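## Task

Find the yellow sponge whose shelf-edge label (directly beneath it) reads E42, and place it on the desk. It must stay resting there by itself, with the robot no longer holding it, and the robot must not topple or be left leaning.

## Robot and tools

ROBOT. TidyBot++: a wheeled base (0.54 m long, 0.50 m wide, 0.38 m tall) on four powered casters, carrying one seven-joint arm with a two-finger gripper. The shoulder sits 0.12 m ahead of the base centre and 0.68 m above the floor. Two cameras: base_camera (fixed on the base, looking forward and down) and wrist_camera (on the hand, looking where the fingers point). The arm starts folded with the hand facing down, poking up to 0.08 m past the base front. A downward-pointing hand reaches at most about 0.94 m high, and only near the base.

FRAMES. Base frame: origin on the floor below the base centre, x forward, y left, z up. hand_pose is reported in it, for the point between the finger pads; its z axis runs out along the fingers and its y axis is the closing direction. Odometry frame is the base frame as it was at scene start; heading is positive to the left, -3.142 to 3.142. base_tilt is in degrees, positive when leaning forward or right.

execute_actions. Arguments: actions (a list holding zero or one action) and optional cameras (list of "base_camera", "wrist_camera" or "all"; omitted or null gives all, [] gives none). An action may contain:
- base: exactly one relative move from where the base currently is. translate_m: metres forward (+) or back, -2 to 2. strafe_m: metres left (+) or right, -2 to 2. rotate_rad: radians, counter-clockwise from above (+), -6.3 to 6.3. These are offsets, not poses.
- joints: absolute joint targets by name, in radians except the gripper. joint_1_rad (any angle; whole arm about vertical, positive is clockwise from above, opposite to rotate_rad), joint_2_rad shoulder -2.249 to 2.249, joint_3_rad (any angle), joint_4_rad elbow -2.579 to 2.579, joint_5_rad (any angle), joint_6_rad wrist -2.099 to 2.099, joint_7_rad (any angle; with hand down, positive turns it counter-clockwise from above; at 1.57 the fingers open left/right). gripper_pos 0 (open, about 85 mm gap) to 1 (closed); gap is roughly 85 x (1 - gripper_pos) mm. Unbounded joints take the short way; move them in steps below half a turn.
- speeds: caps for this action only: translate_m and strafe_m 0.05 to 0.5 m/s, rotate_rad 0.1 to 1.57 rad/s (defaults are the maxima). A base move needing more than 8.667 s is refused.
All motions in one action start together. Unknown keys or out-of-range values make the whole call refused with no motion. A joint left out of an action may still be driving toward its previous target. An empty list just reports state and images. No action runs past 15 s.

ARM GEOMETRY. With joint_1_rad = 0, joint_3_rad = 3.14, joint_5_rad = 0 (near the start pose) the arm stays in the vertical plane of the base x axis. Segment tilts from vertical, forward positive: upper arm (0.42 m) = joint_2_rad; forearm (0.31 m) = joint_2_rad - joint_4_rad; hand (0.31 m to the hand point) = that minus joint_6_rad. Sum length x sin for reach ahead of the shoulder and length x cos for height above it. Closed fingertips extend about 20 mm past the hand point.

wait: seconds, 0 to 10; commands nothing and returns state and images.
zoom_image: camera (base_camera or wrist_camera) and region [x0, y0, x1, y1] in pixels of that camera's latest full image, origin top-left, at most 504 by 504. Useful for reading shelf labels.
read_manual: section "licences"; only licence text, no motion.
finished_scene: scene (the current scene's number). Irreversible; call only once the object rests on the desk unaided and the gripper has let go. Its result gives the next task.

RESULT LINES. base_status and joint_status say how each motion ended: "done"; "off_target" (stopped short, may still push); "contact_stop" or "time_out" (target dropped, holds in place). For the base, "done" only means the wheels turned the full amount; slipping or a blocked base can still leave it short, so check images and odometry. "joint command not followed" with a "cause:" line means arm targets were withheld, usually to avoid self-collision; those joints show "not_followed" and may be retried later. on_its_own lists uncommanded motion. motor_effort is percent of max torque, with the peak in brackets. "ARM HIT" means the arm struck the base or itself. Motor temperatures are listed per arm joint; MOTOR HOT appears from 60 °C and an OVER-TEMPERATURE FAULT at 75 °C, when the arm sags (joints then say "limit_stop_at_motor_heat"; resend targets). A torque fault (joints 1-4 limit 104.5 N m, 5-7 limit 51.3 N m) freezes the arm and gripper for 10 s and skips the rest of the call; the base keeps going.

ACCURACY. Friction can leave joints slightly off while reporting done; correct by sending last command + (desired - read). The hand is often 1-2 cm off its expected spot and hand_pose itself may err similarly; trust camera images. With a load the arm sags; never command a joint to its current reading while holding something. Odometry drifts a few cm and degrees over many moves. The camera calibration given is approximate.

GRIPPER. Closing at 1 squeezes at about 96-120 N per finger. "done" at 1 means nothing was grasped; "off_target" at a reading means an object stopped the fingers.

AVOID. Dropping, slamming or shoving objects hard; driving while the raised arm is snagged above about 0.8 m (can topple the robot); sideways pulls on a raised hand; pushing a blocked base or joint repeatedly; letting held loads overheat motors. Occasionally something may nudge loose objects, so confirm the final state before finishing.

Each tool is called after ">>>" as name(argument=value, ...) on one line, values as JSON.

## Session

>>> execute_actions(actions=[])

Scene clock: 0.00 s.
Motor temperatures (°C, as the motors report them): [34 32 31 31 38 39 37]
base_odometry: x=+0.000 y=+0.000 heading=+0.000 (m, m, rad; odometry frame)
base_tilt: forward=-0.2 right=+0.8 (deg)
base_status: not commanded
joint_positions: joint_1_rad=-0.016 joint_2_rad=-0.375 joint_3_rad=+3.116 joint_4_rad=-2.508 joint_5_rad=-0.050 joint_6_rad=-0.906 joint_7_rad=+1.590 gripper_pos=+0.000
joint_status: not commanded
motor_effort: joint_1_rad=+1 joint_2_rad=-1 joint_3_rad=+1 joint_4_rad=+15 joint_5_rad=-1 joint_6_rad=+1 joint_7_rad=+1 (%)
hand_pose: x=+0.2624 y=+0.0185 z=+0.5963 quat_wxyz=(-0.016, +0.998, +0.015, +0.052) (m; base frame)
pictures: base_camera, wrist_camera
Images, in order (width x height): base_camera 644x364, wrist_camera 644x476.

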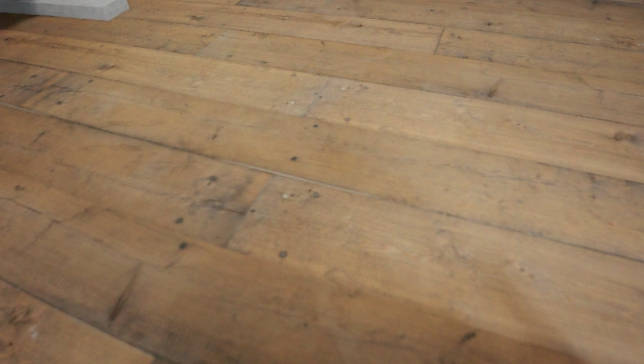

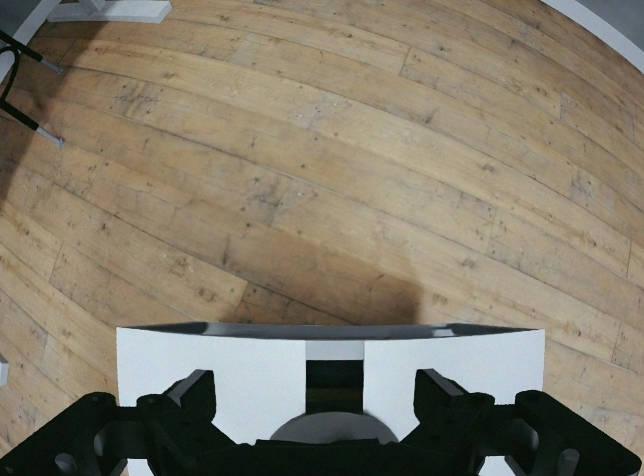

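>>> execute_actions(actions=[{"joints":{"joint_2_rad":-0.6,"joint_6_rad":0.0}}], cameras=["wrist_camera"])

>>> execute_actions(actions=[{"base":{"rotate_rad":-1.8}}])

>>> execute_actions(actions=[{"base":{"rotate_rad":-1.6}}])

Scene clock: 1.60 s.
Motor temperatures (°C, as the motors report them): [34 32 31 31 38 39 37]
base_odometry: x=+0.000 y=+0.000 heading=+0.000 (m, m, rad; odometry frame)
base_tilt: forward=-0.2 right=+0.8 (deg)
base_status: not commanded
joint_positions: joint_1_rad=-0.016 joint_2_rad=-0.587 joint_3_rad=+3.116 joint_4_rad=-2.508 joint_5_rad=-0.050 joint_6_rad=-0.013 joint_7_rad=+1.590 gripper_pos=+0.000
joint_status: all done
motor_effort: joint_1_rad=+0(1) joint_2_rad=+0(2) joint_3_rad=+1(1) joint_4_rad=+20(21) joint_5_rad=+0(1) joint_6_rad=+8(8) joint_7_rad=+0(0) (%)
hand_pose: x=+0.4717 y=+0.0165 z=+0.8136 quat_wxyz=(-0.014, +0.823, +0.007, +0.568) (m; base frame)
pictures: wrist_camera
camera_calibration (this result's frames):
wrist_camera: T_world_to_cam=[[-0.00190529, -0.999962, -0.00847443, 0.0210333], [-0.309864, 0.0086477, -0.950742, 0.984513], [0.950779, 0.000814483, -0.309869, -0.0645434], [0, 0, 0, 1]] pos_world=[0.366472, 0.0125713, 0.916196]
Images, in order (width x height): wrist_camera 644x476.

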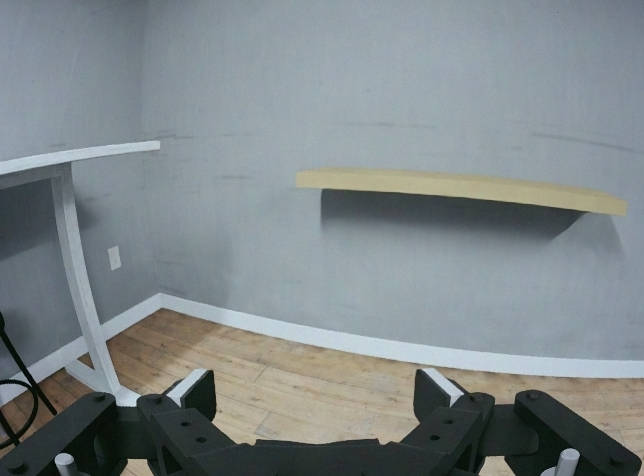

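Scene clock: 4.10 s.
Motor temperatures (°C, as the motors report them): [34 32 31 31 38 39 37]
base_odometry: x=+0.000 y=+0.000 heading=-1.799 (m, m, rad; odometry frame)
base_tilt: forward=-0.2 right=+0.8 (deg)
base_status: done
joint_positions: joint_1_rad=-0.016 joint_2_rad=-0.587 joint_3_rad=+3.116 joint_4_rad=-2.508 joint_5_rad=-0.050 joint_6_rad=-0.013 joint_7_rad=+1.590 gripper_pos=+0.000
joint_status: not commanded
motor_effort: joint_1_rad=+1(2) joint_2_rad=+0(1) joint_3_rad=+1(2) joint_4_rad=+20(21) joint_5_rad=-1(1) joint_6_rad=+8(8) joint_7_rad=+0(0) (%)
hand_pose: x=+0.4717 y=+0.0165 z=+0.8136 quat_wxyz=(-0.014, +0.823, +0.007, +0.568) (m; base frame)
pictures: base_camera, wrist_camera
camera_calibration (this result's frames):
wrist_camera: T_world_to_cam=[[-0.00190532, -0.999962, -0.00847441, 0.0210333], [-0.309864, 0.00864769, -0.950741, 0.984513], [0.950779, 0.000814452, -0.309869, -0.0645429], [0, 0, 0, 1]] pos_world=[0.366472, 0.0125713, 0.916196]
Images, in order (width x height): base_camera 644x364, wrist_camera 644x476.

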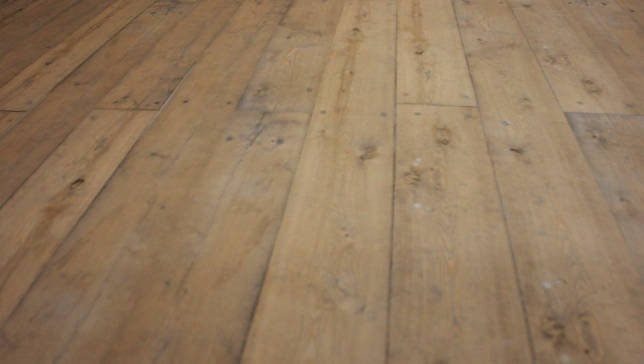

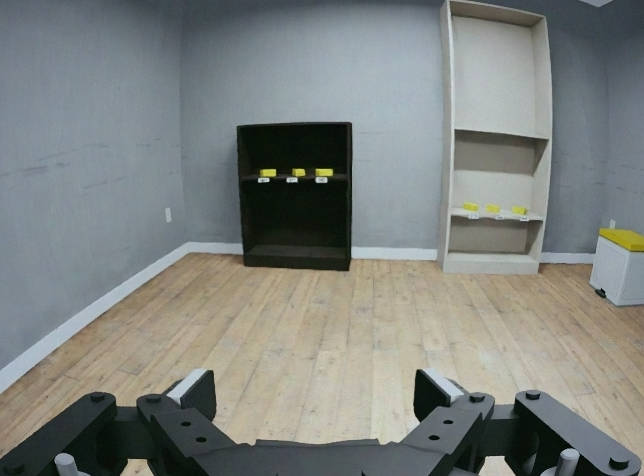

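Scene clock: 6.40 s.
Motor temperatures (°C, as the motors report them): [34 32 31 31 38 39 37]
base_odometry: x=+0.000 y=+0.000 heading=+2.885 (m, m, rad; odometry frame)
base_tilt: forward=-0.2 right=+0.8 (deg)
base_status: done
joint_positions: joint_1_rad=-0.016 joint_2_rad=-0.587 joint_3_rad=+3.116 joint_4_rad=-2.508 joint_5_rad=-0.050 joint_6_rad=-0.013 joint_7_rad=+1.590 gripper_pos=+0.000
joint_status: not commanded
motor_effort: joint_1_rad=+1(2) joint_2_rad=+1(0) joint_3_rad=+1(2) joint_4_rad=+20(20) joint_5_rad=-1(0) joint_6_rad=+8(8) joint_7_rad=+0(0) (%)
hand_pose: x=+0.4717 y=+0.0165 z=+0.8136 quat_wxyz=(-0.014, +0.823, +0.007, +0.568) (m; base frame)
pictures: base_camera, wrist_camera
camera_calibration (this result's frames):
wrist_camera: T_world_to_cam=[[-0.00190524, -0.999962, -0.00847437, 0.0210332], [-0.309864, 0.00864763, -0.950742, 0.984513], [0.950779, 0.000814512, -0.309869, -0.0645433], [0, 0, 0, 1]] pos_world=[0.366472, 0.0125713, 0.916196]
Images, in order (width x height): base_camera 644x364, wrist_camera 644x476.

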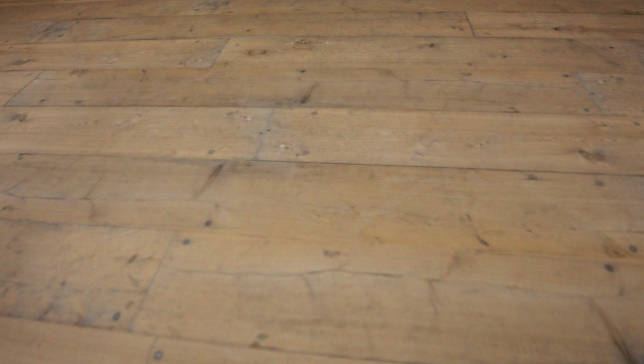

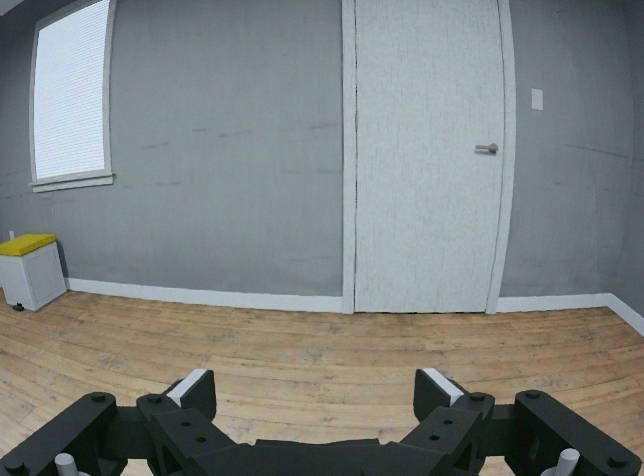

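>>> execute_actions(actions=[{"base":{"rotate_rad":1.45}}], cameras=[])

>>> execute_actions(actions=[{"base":{"translate_m":1.3}}])

>>> zoom_image(camera="wrist_camera", region=[40,190,300,290])

>>> zoom_image(camera="wrist_camera", region=[430,240,644,340])

Scene clock: 9.03 s.
Motor temperatures (°C, as the motors report them): [34 32 31 31 38 39 37]
base_odometry: x=+0.000 y=+0.000 heading=-1.949 (m, m, rad; odometry frame)
base_tilt: forward=-0.2 right=+0.8 (deg)
base_status: done
joint_positions: joint_1_rad=-0.016 joint_2_rad=-0.587 joint_3_rad=+3.116 joint_4_rad=-2.508 joint_5_rad=-0.050 joint_6_rad=-0.013 joint_7_rad=+1.590 gripper_pos=+0.000
joint_status: not commanded
motor_effort: joint_1_rad=+1(1) joint_2_rad=+0(1) joint_3_rad=+1(2) joint_4_rad=+21(21) joint_5_rad=-1(0) joint_6_rad=+8(8) joint_7_rad=+1(0) (%)
hand_pose: x=+0.4717 y=+0.0165 z=+0.8136 quat_wxyz=(-0.014, +0.823, +0.007, +0.568) (m; base frame)
pictures: none
No camera images: the call's "cameras" was empty. Leave "cameras" out to get every camera's image.

Scene clock: 12.90 s.
Motor temperatures (°C, as the motors report them): [34 32 31 31 38 39 37]
base_odometry: x=-0.479 y=-1.209 heading=-1.949 (m, m, rad; odometry frame)
base_tilt: forward=-0.2 right=+0.8 (deg)
base_status: done
joint_positions: joint_1_rad=-0.016 joint_2_rad=-0.589 joint_3_rad=+3.116 joint_4_rad=-2.508 joint_5_rad=-0.050 joint_6_rad=-0.013 joint_7_rad=+1.590 gripper_pos=+0.000
joint_status: not commanded
motor_effort: joint_1_rad=+0(0) joint_2_rad=+1(3) joint_3_rad=+1(2) joint_4_rad=+20(21) joint_5_rad=-1(1) joint_6_rad=+8(7) joint_7_rad=+0(0) (%)
hand_pose: x=+0.4714 y=+0.0165 z=+0.8143 quat_wxyz=(-0.014, +0.823, +0.007, +0.568) (m; base frame)
pictures: base_camera, wrist_camera
camera_calibration (this result's frames):
wrist_camera: T_world_to_cam=[[-0.0018883, -0.999962, -0.0085105, 0.0210559], [-0.307949, 0.00867841, -0.951363, 0.984709], [0.951401, 0.000824338, -0.307953, -0.0659231], [0, 0, 0, 1]] pos_world=[0.365999, 0.0125637, 0.916694]
Images, in order (width x height): base_camera 644x364, wrist_camera 644x476.

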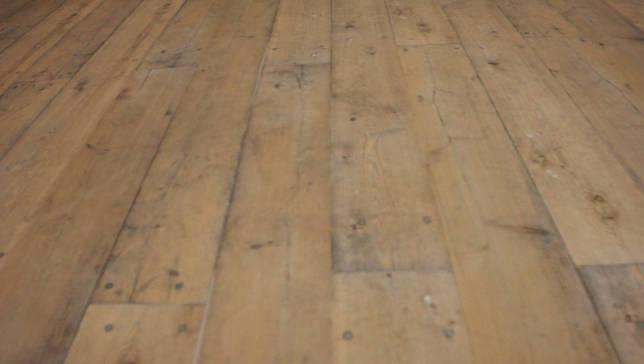

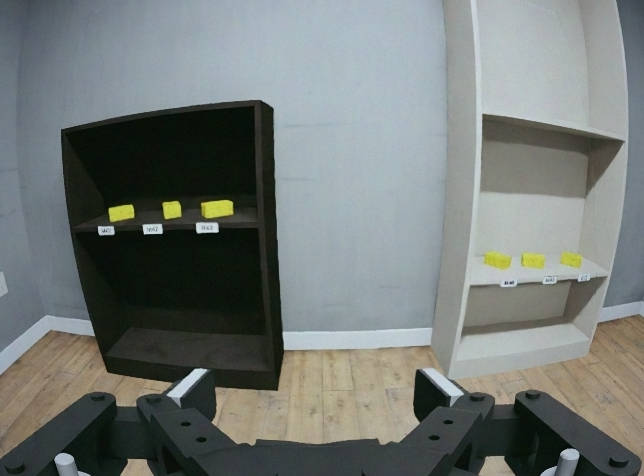

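Region (40, 190, 300, 290) of wrist_camera's 644x476 image, scaled by 1.938; it fills the top 194 rows of this view, and the rest is white.

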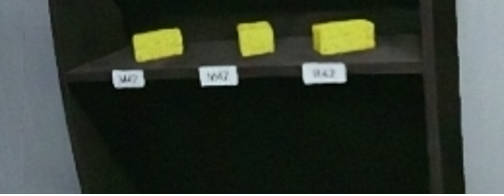

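Region (430, 240, 644, 340) of wrist_camera's 644x476 image, scaled by 2.355; it fills the top 236 rows of this view, and the rest is white.

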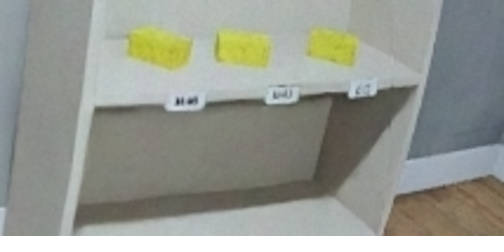

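>>> execute_actions(actions=[{"base":{"strafe_m":-1.02},"joints":{"joint_1_rad":0,"joint_3_rad":3.15,"joint_5_rad":0,"joint_7_rad":1.57,"joint_2_rad":0.9,"joint_4_rad":-1.35,"joint_6_rad":0.1}}], cameras=[])

>>> execute_actions(actions=[{"base":{"translate_m":0.3}}])

Scene clock: 16.57 s.
Motor temperatures (°C, as the motors report them): [34 32 31 32 38 39 37]
base_odometry: x=-1.428 y=-0.833 heading=-1.948 (m, m, rad; odometry frame)
base_tilt: forward=-0.2 right=+0.8 (deg)
base_status: done
joint_positions: joint_1_rad=+0.002 joint_2_rad=+0.890 joint_3_rad=+3.139 joint_4_rad=-1.375 joint_5_rad=-0.027 joint_6_rad=+0.066 joint_7_rad=+1.590 gripper_pos=+0.000
joint_status: all done
motor_effort: joint_1_rad=+0(3) joint_2_rad=-46(47) joint_3_rad=-1(2) joint_4_rad=+17(21) joint_5_rad=+0(0) joint_6_rad=+7(8) joint_7_rad=+0(0) (%)
hand_pose: x=+0.9395 y=+0.0006 z=+0.5626 quat_wxyz=(-0.002, +0.891, -0.005, +0.454) (m; base frame)
pictures: none
No camera images: the call's "cameras" was empty. Leave "cameras" out to get every camera's image.

Scene clock: 18.43 s.
Motor temperatures (°C, as the motors report them): [34 32 31 32 38 39 37]
base_odometry: x=-1.539 y=-1.112 heading=-1.949 (m, m, rad; odometry frame)
base_tilt: forward=-0.2 right=+0.8 (deg)
base_status: done
joint_positions: joint_1_rad=+0.002 joint_2_rad=+0.891 joint_3_rad=+3.139 joint_4_rad=-1.368 joint_5_rad=-0.027 joint_6_rad=+0.070 joint_7_rad=+1.590 gripper_pos=+0.000
joint_status: not commanded
motor_effort: joint_1_rad=+1(1) joint_2_rad=-47(49) joint_3_rad=+0(1) joint_4_rad=+18(19) joint_5_rad=+0(0) joint_6_rad=+7(8) joint_7_rad=+0(0) (%)
hand_pose: x=+0.9426 y=+0.0006 z=+0.5662 quat_wxyz=(-0.002, +0.889, -0.005, +0.458) (m; base frame)
pictures: base_camera, wrist_camera
camera_calibration (this result's frames):
wrist_camera: T_world_to_cam=[[-0.0325724, -0.99945, 0.00619184, 0.024473], [-0.539512, 0.0123672, -0.841887, 1.05017], [0.841348, -0.0307629, -0.539618, -0.355721], [0, 0, 0, 1]] pos_world=[0.866661, 0.0005289, 0.692019]
Images, in order (width x height): base_camera 644x364, wrist_camera 644x476.

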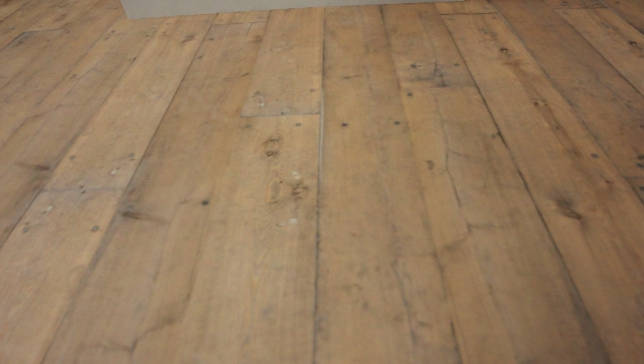

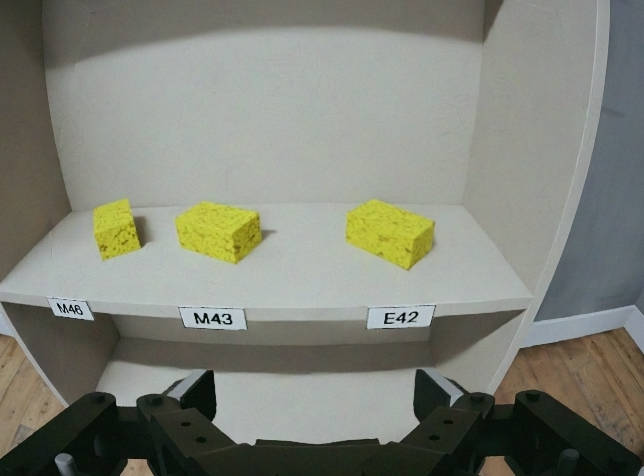

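>>> execute_actions(actions=[{"base":{"strafe_m":-0.09},"joints":{"joint_7_rad":2.4,"joint_4_rad":-0.92,"joint_6_rad":-1.3}}], cameras=[])

>>> execute_actions(actions=[{"base":{"translate_m":0.43}}])

Scene clock: 20.67 s.
Motor temperatures (°C, as the motors report them): [34 32 31 32 38 39 37]
base_odometry: x=-1.623 y=-1.079 heading=-1.949 (m, m, rad; odometry frame)
base_tilt: forward=-0.2 right=+0.8 (deg)
base_status: done
joint_positions: joint_1_rad=+0.005 joint_2_rad=+0.891 joint_3_rad=+3.143 joint_4_rad=-0.944 joint_5_rad=-0.024 joint_6_rad=-1.278 joint_7_rad=+2.373 gripper_pos=+0.000
joint_status: all done
motor_effort: joint_1_rad=+0(3) joint_2_rad=-45(47) joint_3_rad=+0(3) joint_4_rad=+17(18) joint_5_rad=-1(1) joint_6_rad=+0(8) joint_7_rad=+0(1) (%)
hand_pose: x=+0.7587 y=+0.0046 z=+0.5531 quat_wxyz=(-0.004, +0.923, +0.385, +0.017) (m; base frame)
pictures: none
No camera images: the call's "cameras" was empty. Leave "cameras" out to get every camera's image.

Scene clock: 22.87 s.
Motor temperatures (°C, as the motors report them): [34 32 31 32 38 39 37]
base_odometry: x=-1.782 y=-1.478 heading=-1.949 (m, m, rad; odometry frame)
base_tilt: forward=-0.2 right=+0.8 (deg)
base_status: done
joint_positions: joint_1_rad=+0.005 joint_2_rad=+0.892 joint_3_rad=+3.143 joint_4_rad=-0.939 joint_5_rad=-0.024 joint_6_rad=-1.278 joint_7_rad=+2.373 gripper_pos=+0.000
joint_status: not commanded
motor_effort: joint_1_rad=+1(1) joint_2_rad=-46(48) joint_3_rad=+0(0) joint_4_rad=+16(18) joint_5_rad=+0(1) joint_6_rad=-1(0) joint_7_rad=+0(0) (%)
hand_pose: x=+0.7602 y=+0.0046 z=+0.5536 quat_wxyz=(-0.004, +0.923, +0.385, +0.019) (m; base frame)
pictures: base_camera, wrist_camera
camera_calibration (this result's frames):
wrist_camera: T_world_to_cam=[[0.706422, -0.706866, 0.0361642, -0.557056], [-0.702498, -0.70646, -0.0860836, 0.649872], [0.0863982, 0.0354061, -0.995631, 0.617194], [0, 0, 0, 1]] pos_world=[0.796726, 0.0434918, 0.690587]
Images, in order (width x height): base_camera 644x364, wrist_camera 644x476.

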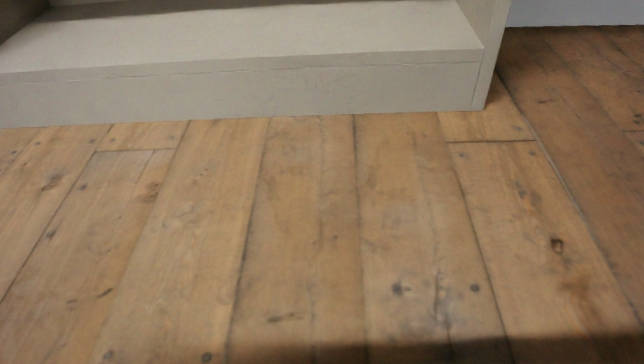

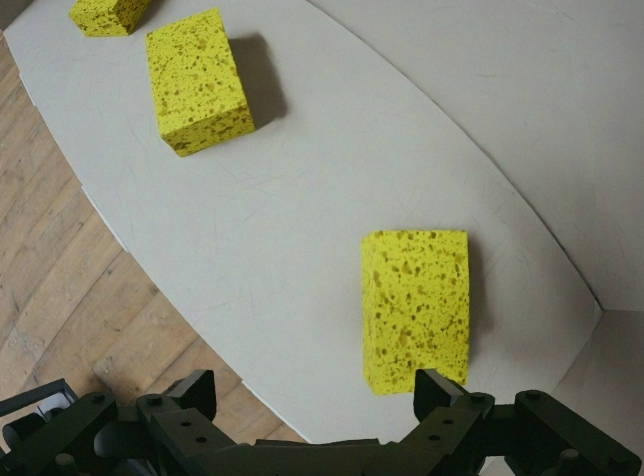

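>>> execute_actions(actions=[{"base":{"strafe_m":-0.025},"joints":{"joint_7_rad":2.46}}], cameras=[])

>>> execute_actions(actions=[{"base":{"translate_m":0.06},"joints":{"joint_2_rad":0.97,"joint_6_rad":-1.2}}], cameras=["wrist_camera"])

Scene clock: 23.90 s.
Motor temperatures (°C, as the motors report them): [34 32 31 32 38 39 37]
base_odometry: x=-1.805 y=-1.469 heading=-1.949 (m, m, rad; odometry frame)
base_tilt: forward=-0.2 right=+0.8 (deg)
base_status: done
joint_positions: joint_1_rad=+0.006 joint_2_rad=+0.892 joint_3_rad=+3.144 joint_4_rad=-0.939 joint_5_rad=-0.024 joint_6_rad=-1.278 joint_7_rad=+2.437 gripper_pos=+0.000
joint_status: all done
motor_effort: joint_1_rad=+1(4) joint_2_rad=-45(47) joint_3_rad=+0(2) joint_4_rad=+16(17) joint_5_rad=+0(1) joint_6_rad=+0(0) joint_7_rad=+0(1) (%)
hand_pose: x=+0.7602 y=+0.0039 z=+0.5536 quat_wxyz=(-0.003, +0.910, +0.413, +0.019) (m; base frame)
pictures: none
No camera images: the call's "cameras" was empty. Leave "cameras" out to get every camera's image.

Scene clock: 24.93 s.
Motor temperatures (°C, as the motors report them): [34 32 31 32 38 39 37]
base_odometry: x=-1.827 y=-1.525 heading=-1.949 (m, m, rad; odometry frame)
base_tilt: forward=-0.2 right=+0.8 (deg)
base_status: done
joint_positions: joint_1_rad=+0.006 joint_2_rad=+0.968 joint_3_rad=+3.144 joint_4_rad=-0.939 joint_5_rad=-0.024 joint_6_rad=-1.225 joint_7_rad=+2.437 gripper_pos=+0.000
joint_status: all done
motor_effort: joint_1_rad=+1(3) joint_2_rad=-47(49) joint_3_rad=+0(1) joint_4_rad=+16(17) joint_5_rad=-1(1) joint_6_rad=+0(0) joint_7_rad=+1(0) (%)
hand_pose: x=+0.7654 y=+0.0037 z=+0.5054 quat_wxyz=(-0.007, +0.911, +0.413, +0.009) (m; base frame)
pictures: wrist_camera
camera_calibration (this result's frames):
wrist_camera: T_world_to_cam=[[0.749026, -0.662149, 0.0227514, -0.585662], [-0.659467, -0.748416, -0.0705453, 0.608166], [0.063739, 0.0378365, -0.997249, 0.586852], [0, 0, 0, 1]] pos_world=[0.802336, 0.0451617, 0.641466]
Images, in order (width x height): wrist_camera 644x476.

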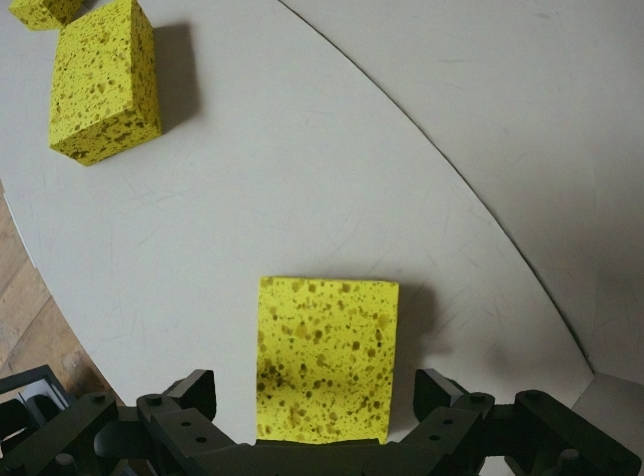

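>>> execute_actions(actions=[{"joints":{"joint_2_rad":1.022,"joint_6_rad":-1.145}}], cameras=["wrist_camera"])

>>> execute_actions(actions=[{"joints":{"gripper_pos":1}}], cameras=[])

>>> execute_actions(actions=[{"joints":{"joint_2_rad":0.93}}], cameras=["wrist_camera"])

Scene clock: 26.10 s.
Motor temperatures (°C, as the motors report them): [34 32 31 32 38 39 37]
base_odometry: x=-1.827 y=-1.525 heading=-1.949 (m, m, rad; odometry frame)
base_tilt: forward=-0.2 right=+0.8 (deg)
base_status: not commanded
joint_positions: joint_1_rad=+0.006 joint_2_rad=+1.011 joint_3_rad=+3.144 joint_4_rad=-0.939 joint_5_rad=-0.024 joint_6_rad=-1.175 joint_7_rad=+2.437 gripper_pos=+0.000
joint_status: all done
motor_effort: joint_1_rad=+1(1) joint_2_rad=-47(48) joint_3_rad=+0(0) joint_4_rad=+16(16) joint_5_rad=+0(1) joint_6_rad=+0(1) joint_7_rad=+1(0) (%)
hand_pose: x=+0.7730 y=+0.0035 z=+0.4778 quat_wxyz=(-0.006, +0.911, +0.412, +0.012) (m; base frame)
pictures: wrist_camera
camera_calibration (this result's frames):
wrist_camera: T_world_to_cam=[[0.748147, -0.662913, 0.0286888, -0.592944], [-0.659699, -0.747769, -0.0750933, 0.613381], [0.071233, 0.0372548, -0.996764, 0.552852], [0, 0, 0, 1]] pos_world=[0.808874, 0.0450008, 0.614134]
Images, in order (width x height): wrist_camera 644x476.

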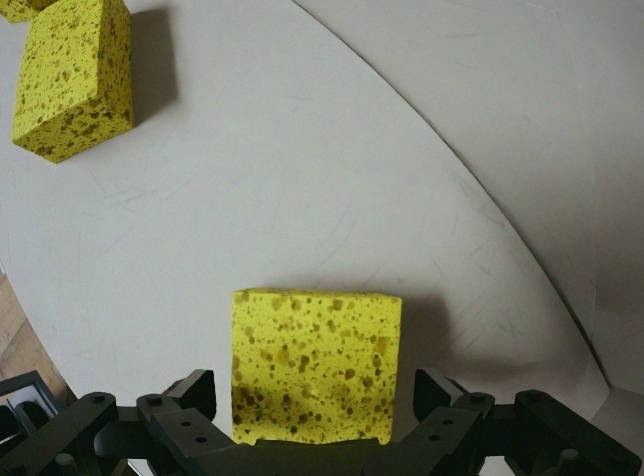

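Scene clock: 27.20 s.
Motor temperatures (°C, as the motors report them): [34 32 31 32 38 39 37]
base_odometry: x=-1.827 y=-1.525 heading=-1.949 (m, m, rad; odometry frame)
base_tilt: forward=-0.2 right=+0.8 (deg)
base_status: not commanded
joint_positions: joint_1_rad=+0.006 joint_2_rad=+1.010 joint_3_rad=+3.144 joint_4_rad=-0.934 joint_5_rad=-0.024 joint_6_rad=-1.175 joint_7_rad=+2.437 gripper_pos=+0.391
joint_status: gripper_pos off_target (ended at +0.391, target +1.000)
motor_effort: joint_1_rad=+0(1) joint_2_rad=-47(47) joint_3_rad=+0(1) joint_4_rad=+15(16) joint_5_rad=-1(1) joint_6_rad=+0(2) joint_7_rad=+0(0) (%)
hand_pose: x=+0.7751 y=+0.0035 z=+0.4797 quat_wxyz=(-0.004, +0.911, +0.412, +0.015) (m; base frame)
pictures: none
No camera images: the call's "cameras" was empty. Leave "cameras" out to get every camera's image.

Scene clock: 28.20 s.
Motor temperatures (°C, as the motors report them): [34 32 31 32 38 39 37]
base_odometry: x=-1.827 y=-1.525 heading=-1.949 (m, m, rad; odometry frame)
base_tilt: forward=-0.2 right=+0.8 (deg)
base_status: not commanded
joint_positions: joint_1_rad=+0.006 joint_2_rad=+0.937 joint_3_rad=+3.144 joint_4_rad=-0.934 joint_5_rad=-0.024 joint_6_rad=-1.175 joint_7_rad=+2.437 gripper_pos=+0.391
joint_status: all done
motor_effort: joint_1_rad=+1(1) joint_2_rad=-45(50) joint_3_rad=+0(1) joint_4_rad=+16(17) joint_5_rad=+0(1) joint_6_rad=+0(0) joint_7_rad=+0(0) (%)
hand_pose: x=+0.7881 y=+0.0034 z=+0.5279 quat_wxyz=(+0.011, +0.910, +0.412, +0.048) (m; base frame)
pictures: wrist_camera
camera_calibration (this result's frames):
wrist_camera: T_world_to_cam=[[0.743605, -0.662883, 0.0873968, -0.633176], [-0.651816, -0.747818, -0.126116, 0.64779], [0.148957, 0.0368136, -0.988158, 0.535939], [0, 0, 0, 1]] pos_world=[0.813241, 0.0449774, 0.666627]
Images, in order (width x height): wrist_camera 644x476.

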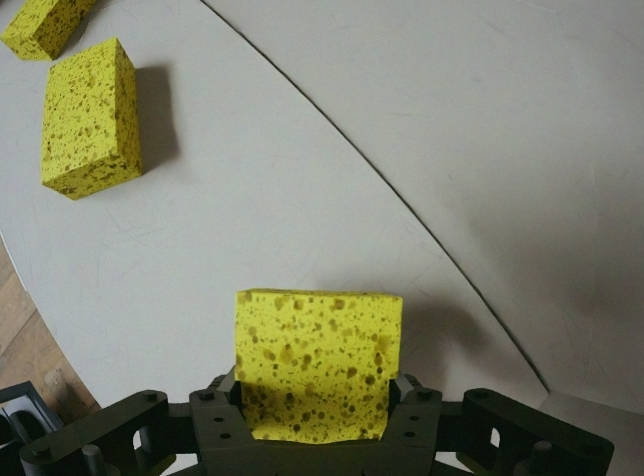

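>>> execute_actions(actions=[{"base":{"translate_m":-1.9}}], cameras=[])

>>> execute_actions(actions=[{"base":{"rotate_rad":3.14},"joints":{"joint_2_rad":0.2,"joint_4_rad":-0.35,"joint_6_rad":-1.8,"joint_7_rad":1.55}}], cameras=[])

>>> execute_actions(actions=[{"base":{"strafe_m":-1.4}}])

Scene clock: 33.63 s.
Motor temperatures (°C, as the motors report them): [34 33 31 32 38 39 37]
base_odometry: x=-1.126 y=+0.241 heading=-1.949 (m, m, rad; odometry frame)
base_tilt: forward=-0.2 right=+0.8 (deg)
base_status: done
joint_positions: joint_1_rad=+0.004 joint_2_rad=+0.937 joint_3_rad=+3.144 joint_4_rad=-0.934 joint_5_rad=-0.023 joint_6_rad=-1.172 joint_7_rad=+2.437 gripper_pos=+0.391
joint_status: not commanded
motor_effort: joint_1_rad=+0(3) joint_2_rad=-49(49) joint_3_rad=+0(1) joint_4_rad=+17(18) joint_5_rad=+0(1) joint_6_rad=+0(1) joint_7_rad=+0(0) (%)
hand_pose: x=+0.7890 y=+0.0046 z=+0.5281 quat_wxyz=(+0.012, +0.909, +0.413, +0.049) (m; base frame)
pictures: none
No camera images: the call's "cameras" was empty. Leave "cameras" out to get every camera's image.

Scene clock: 37.10 s.
Motor temperatures (°C, as the motors report them): [34 33 31 32 38 39 37]
base_odometry: x=-1.126 y=+0.241 heading=+1.190 (m, m, rad; odometry frame)
base_tilt: forward=-0.2 right=+0.8 (deg)
base_status: done
joint_positions: joint_1_rad=-0.010 joint_2_rad=+0.220 joint_3_rad=+3.148 joint_4_rad=-0.372 joint_5_rad=-0.018 joint_6_rad=-1.767 joint_7_rad=+1.578 gripper_pos=+0.391
joint_status: all done
motor_effort: joint_1_rad=+1(6) joint_2_rad=-20(53) joint_3_rad=+0(4) joint_4_rad=+13(19) joint_5_rad=-1(2) joint_6_rad=+6(6) joint_7_rad=+0(1) (%)
hand_pose: x=+0.6056 y=+0.0094 z=+1.1329 quat_wxyz=(-0.006, +0.924, +0.011, +0.382) (m; base frame)
pictures: none
No camera images: the call's "cameras" was empty. Leave "cameras" out to get every camera's image.

Scene clock: 41.27 s.
Motor temperatures (°C, as the motors report them): [34 33 31 32 38 39 37]
base_odometry: x=+0.175 y=-0.278 heading=+1.191 (m, m, rad; odometry frame)
base_tilt: forward=-0.2 right=+0.8 (deg)
base_status: done
joint_positions: joint_1_rad=-0.005 joint_2_rad=+0.220 joint_3_rad=+3.148 joint_4_rad=-0.372 joint_5_rad=-0.018 joint_6_rad=-1.767 joint_7_rad=+1.578 gripper_pos=+0.391
joint_status: not commanded
motor_effort: joint_1_rad=+0(3) joint_2_rad=-21(22) joint_3_rad=+0(2) joint_4_rad=+13(13) joint_5_rad=-1(1) joint_6_rad=+6(6) joint_7_rad=+0(0) (%)
hand_pose: x=+0.6056 y=+0.0069 z=+1.1329 quat_wxyz=(-0.005, +0.924, +0.008, +0.382) (m; base frame)
pictures: base_camera, wrist_camera
camera_calibration (this result's frames):
wrist_camera: T_world_to_cam=[[-0.0041208, -0.999884, 0.0146455, -0.0104905], [-0.673348, -0.00805332, -0.739282, 1.31032], [0.739314, -0.0129079, -0.673237, 0.446875], [0, 0, 0, 1]] pos_world=[0.551875, 0.00583131, 1.2697]
Images, in order (width x height): base_camera 644x364, wrist_camera 644x476.

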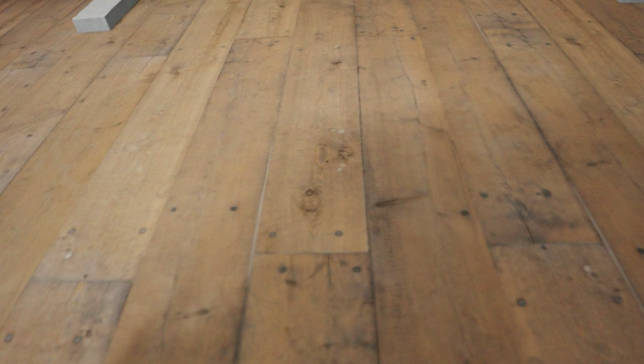

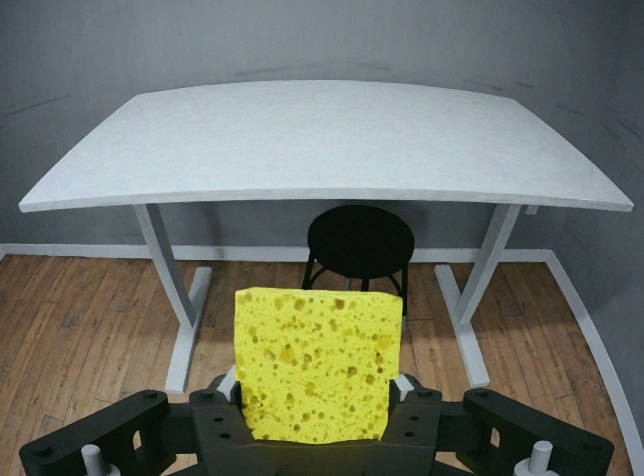

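>>> execute_actions(actions=[{"base":{"translate_m":0.68},"joints":{"joint_6_rad":-2.09}}])

>>> execute_actions(actions=[{"joints":{"joint_4_rad":-0.68}}], cameras=["wrist_camera"])

Scene clock: 44.30 s.
Motor temperatures (°C, as the motors report them): [34 33 31 32 38 39 37]
base_odometry: x=+0.427 y=+0.354 heading=+1.191 (m, m, rad; odometry frame)
base_tilt: forward=-0.2 right=+0.8 (deg)
base_status: done
joint_positions: joint_1_rad=-0.005 joint_2_rad=+0.206 joint_3_rad=+3.148 joint_4_rad=-0.368 joint_5_rad=-0.018 joint_6_rad=-2.086 joint_7_rad=+1.578 gripper_pos=+0.391
joint_status: all done
motor_effort: joint_1_rad=+1(1) joint_2_rad=-20(22) joint_3_rad=+0(0) joint_4_rad=+12(13) joint_5_rad=-1(0) joint_6_rad=+4(6) joint_7_rad=+1(0) (%)
hand_pose: x=+0.5199 y=+0.0063 z=+1.0819 quat_wxyz=(-0.005, +0.971, +0.009, +0.239) (m; base frame)
pictures: base_camera, wrist_camera
camera_calibration (this result's frames):
wrist_camera: T_world_to_cam=[[0.00375888, -0.999811, 0.0190848, -0.019627], [-0.862357, -0.0129035, -0.506136, 1.06096], [0.506287, -0.0145554, -0.862242, 0.801554], [0, 0, 0, 1]] pos_world=[0.509185, 0.00573371, 1.2285]
Images, in order (width x height): base_camera 644x364, wrist_camera 644x476.

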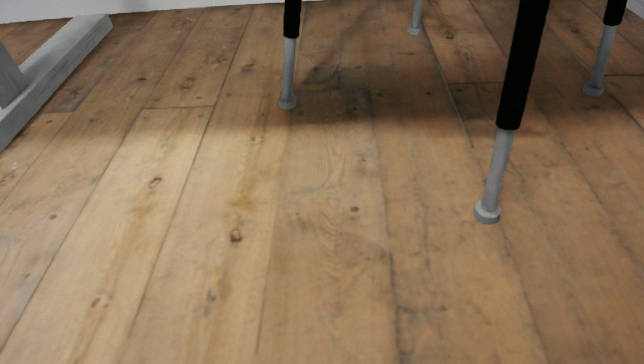

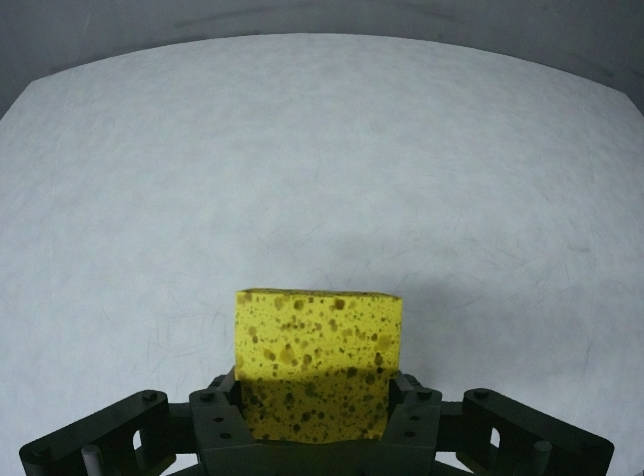

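Scene clock: 45.73 s.
Motor temperatures (°C, as the motors report them): [34 33 31 32 38 39 37]
base_odometry: x=+0.427 y=+0.354 heading=+1.191 (m, m, rad; odometry frame)
base_tilt: forward=-0.2 right=+0.8 (deg)
base_status: not commanded
joint_positions: joint_1_rad=-0.005 joint_2_rad=+0.206 joint_3_rad=+3.148 joint_4_rad=-0.659 joint_5_rad=-0.018 joint_6_rad=-2.086 joint_7_rad=+1.578 gripper_pos=+0.391
joint_status: all done
motor_effort: joint_1_rad=+1(1) joint_2_rad=-21(22) joint_3_rad=+0(0) joint_4_rad=+13(14) joint_5_rad=+0(0) joint_6_rad=+2(4) joint_7_rad=+0(0) (%)
hand_pose: x=+0.5033 y=+0.0062 z=+0.9920 quat_wxyz=(-0.006, +0.995, +0.008, +0.095) (m; base frame)
pictures: wrist_camera
camera_calibration (this result's frames):
wrist_camera: T_world_to_cam=[[0.00866942, -0.999819, 0.016927, -0.0182736], [-0.971339, -0.0124412, -0.237372, 0.789353], [0.237539, -0.014384, -0.971271, 0.975882], [0, 0, 0, 1]] pos_world=[0.535077, 0.0055873, 1.13553]
Images, in order (width x height): wrist_camera 644x476.

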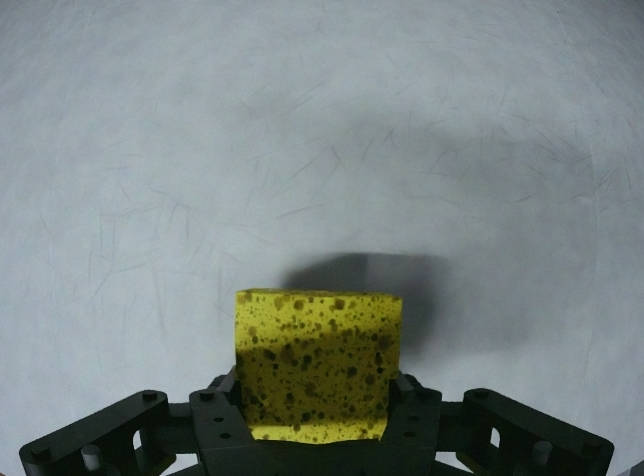

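>>> execute_actions(actions=[{"joints":{"joint_4_rad":-0.75}}], cameras=["wrist_camera"])

Scene clock: 46.70 s.
Motor temperatures (°C, as the motors report them): [34 33 31 32 38 39 37]
base_odometry: x=+0.427 y=+0.354 heading=+1.191 (m, m, rad; odometry frame)
base_tilt: forward=-0.2 right=+0.8 (deg)
base_status: not commanded
joint_positions: joint_1_rad=-0.005 joint_2_rad=+0.193 joint_3_rad=+3.148 joint_4_rad=-0.703 joint_5_rad=-0.018 joint_6_rad=-2.086 joint_7_rad=+1.578 gripper_pos=+0.391
joint_status: joint_4_rad off_target (ended at -0.703, target -0.750)
motor_effort: joint_1_rad=+1(1) joint_2_rad=-15(22) joint_3_rad=+0(0) joint_4_rad=+9(14) joint_5_rad=-1(1) joint_6_rad=-1(1) joint_7_rad=+0(0) (%)
hand_pose: x=+0.4947 y=+0.0061 z=+0.9841 quat_wxyz=(-0.007, +0.997, +0.008, +0.080) (m; base frame)
pictures: wrist_camera
camera_calibration (this result's frames):
wrist_camera: T_world_to_cam=[[0.00912375, -0.999822, 0.0165444, -0.0179433], [-0.978086, -0.0123645, -0.207833, 0.75344], [0.208001, -0.0142857, -0.978024, 0.991484], [0, 0, 0, 1]] pos_world=[0.530864, 0.00553977, 1.12658]
Images, in order (width x height): wrist_camera 644x476.

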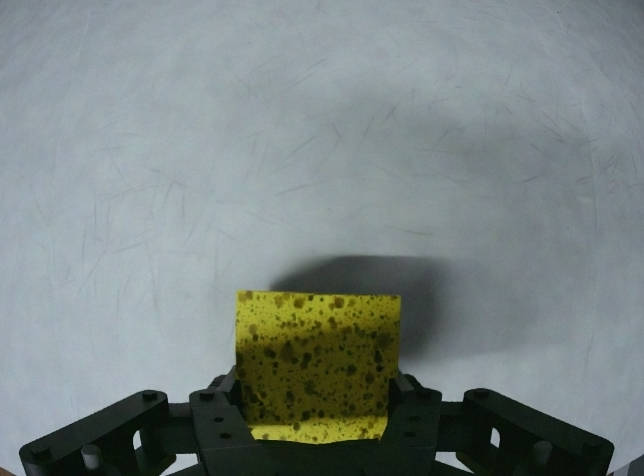

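>>> execute_actions(actions=[{"joints":{"gripper_pos":0,"joint_4_rad":-0.7}}], cameras=[])

>>> execute_actions(actions=[{"joints":{"joint_2_rad":-0.15}}], cameras=["wrist_camera"])

Scene clock: 48.03 s.
Motor temperatures (°C, as the motors report them): [34 33 31 32 38 39 37]
base_odometry: x=+0.427 y=+0.354 heading=+1.191 (m, m, rad; odometry frame)
base_tilt: forward=-0.2 right=+0.8 (deg)
base_status: not commanded
joint_positions: joint_1_rad=-0.005 joint_2_rad=+0.193 joint_3_rad=+3.148 joint_4_rad=-0.698 joint_5_rad=-0.018 joint_6_rad=-2.086 joint_7_rad=+1.578 gripper_pos=+0.000
joint_status: all done
motor_effort: joint_1_rad=+1(1) joint_2_rad=-20(20) joint_3_rad=+0(0) joint_4_rad=+14(14) joint_5_rad=-1(1) joint_6_rad=+1(2) joint_7_rad=+0(0) (%)
hand_pose: x=+0.4953 y=+0.0061 z=+0.9855 quat_wxyz=(-0.006, +0.997, +0.008, +0.083) (m; base frame)
pictures: none
No camera images: the call's "cameras" was empty. Leave "cameras" out to get every camera's image.

Scene clock: 49.67 s.
Motor temperatures (°C, as the motors report them): [34 33 31 32 38 39 37]
base_odometry: x=+0.427 y=+0.354 heading=+1.191 (m, m, rad; odometry frame)
base_tilt: forward=-0.2 right=+0.8 (deg)
base_status: not commanded
joint_positions: joint_1_rad=-0.005 joint_2_rad=-0.156 joint_3_rad=+3.148 joint_4_rad=-0.698 joint_5_rad=-0.018 joint_6_rad=-2.086 joint_7_rad=+1.578 gripper_pos=+0.000
joint_status: all done
motor_effort: joint_1_rad=+0(0) joint_2_rad=-5(22) joint_3_rad=+1(1) joint_4_rad=+11(15) joint_5_rad=+0(0) joint_6_rad=+4(4) joint_7_rad=+0(0) (%)
hand_pose: x=+0.3689 y=+0.0055 z=+1.0957 quat_wxyz=(-0.006, +0.967, +0.009, +0.254) (m; base frame)
pictures: wrist_camera
camera_calibration (this result's frames):
wrist_camera: T_world_to_cam=[[0.00313524, -0.99985, 0.0170218, -0.0175704], [-0.845845, -0.0117314, -0.533299, 0.961438], [0.533419, -0.0127258, -0.845755, 0.861793], [0, 0, 0, 1]] pos_world=[0.353586, 0.0046783, 1.2419]
Images, in order (width x height): wrist_camera 644x476.

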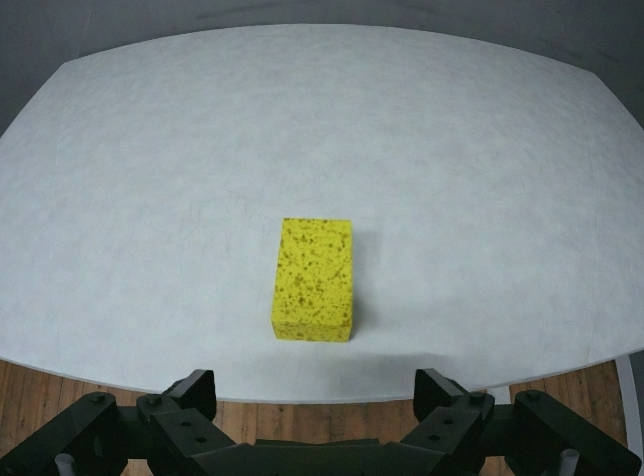

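>>> finished_scene(scene=1)

The scene is finished: the task was done.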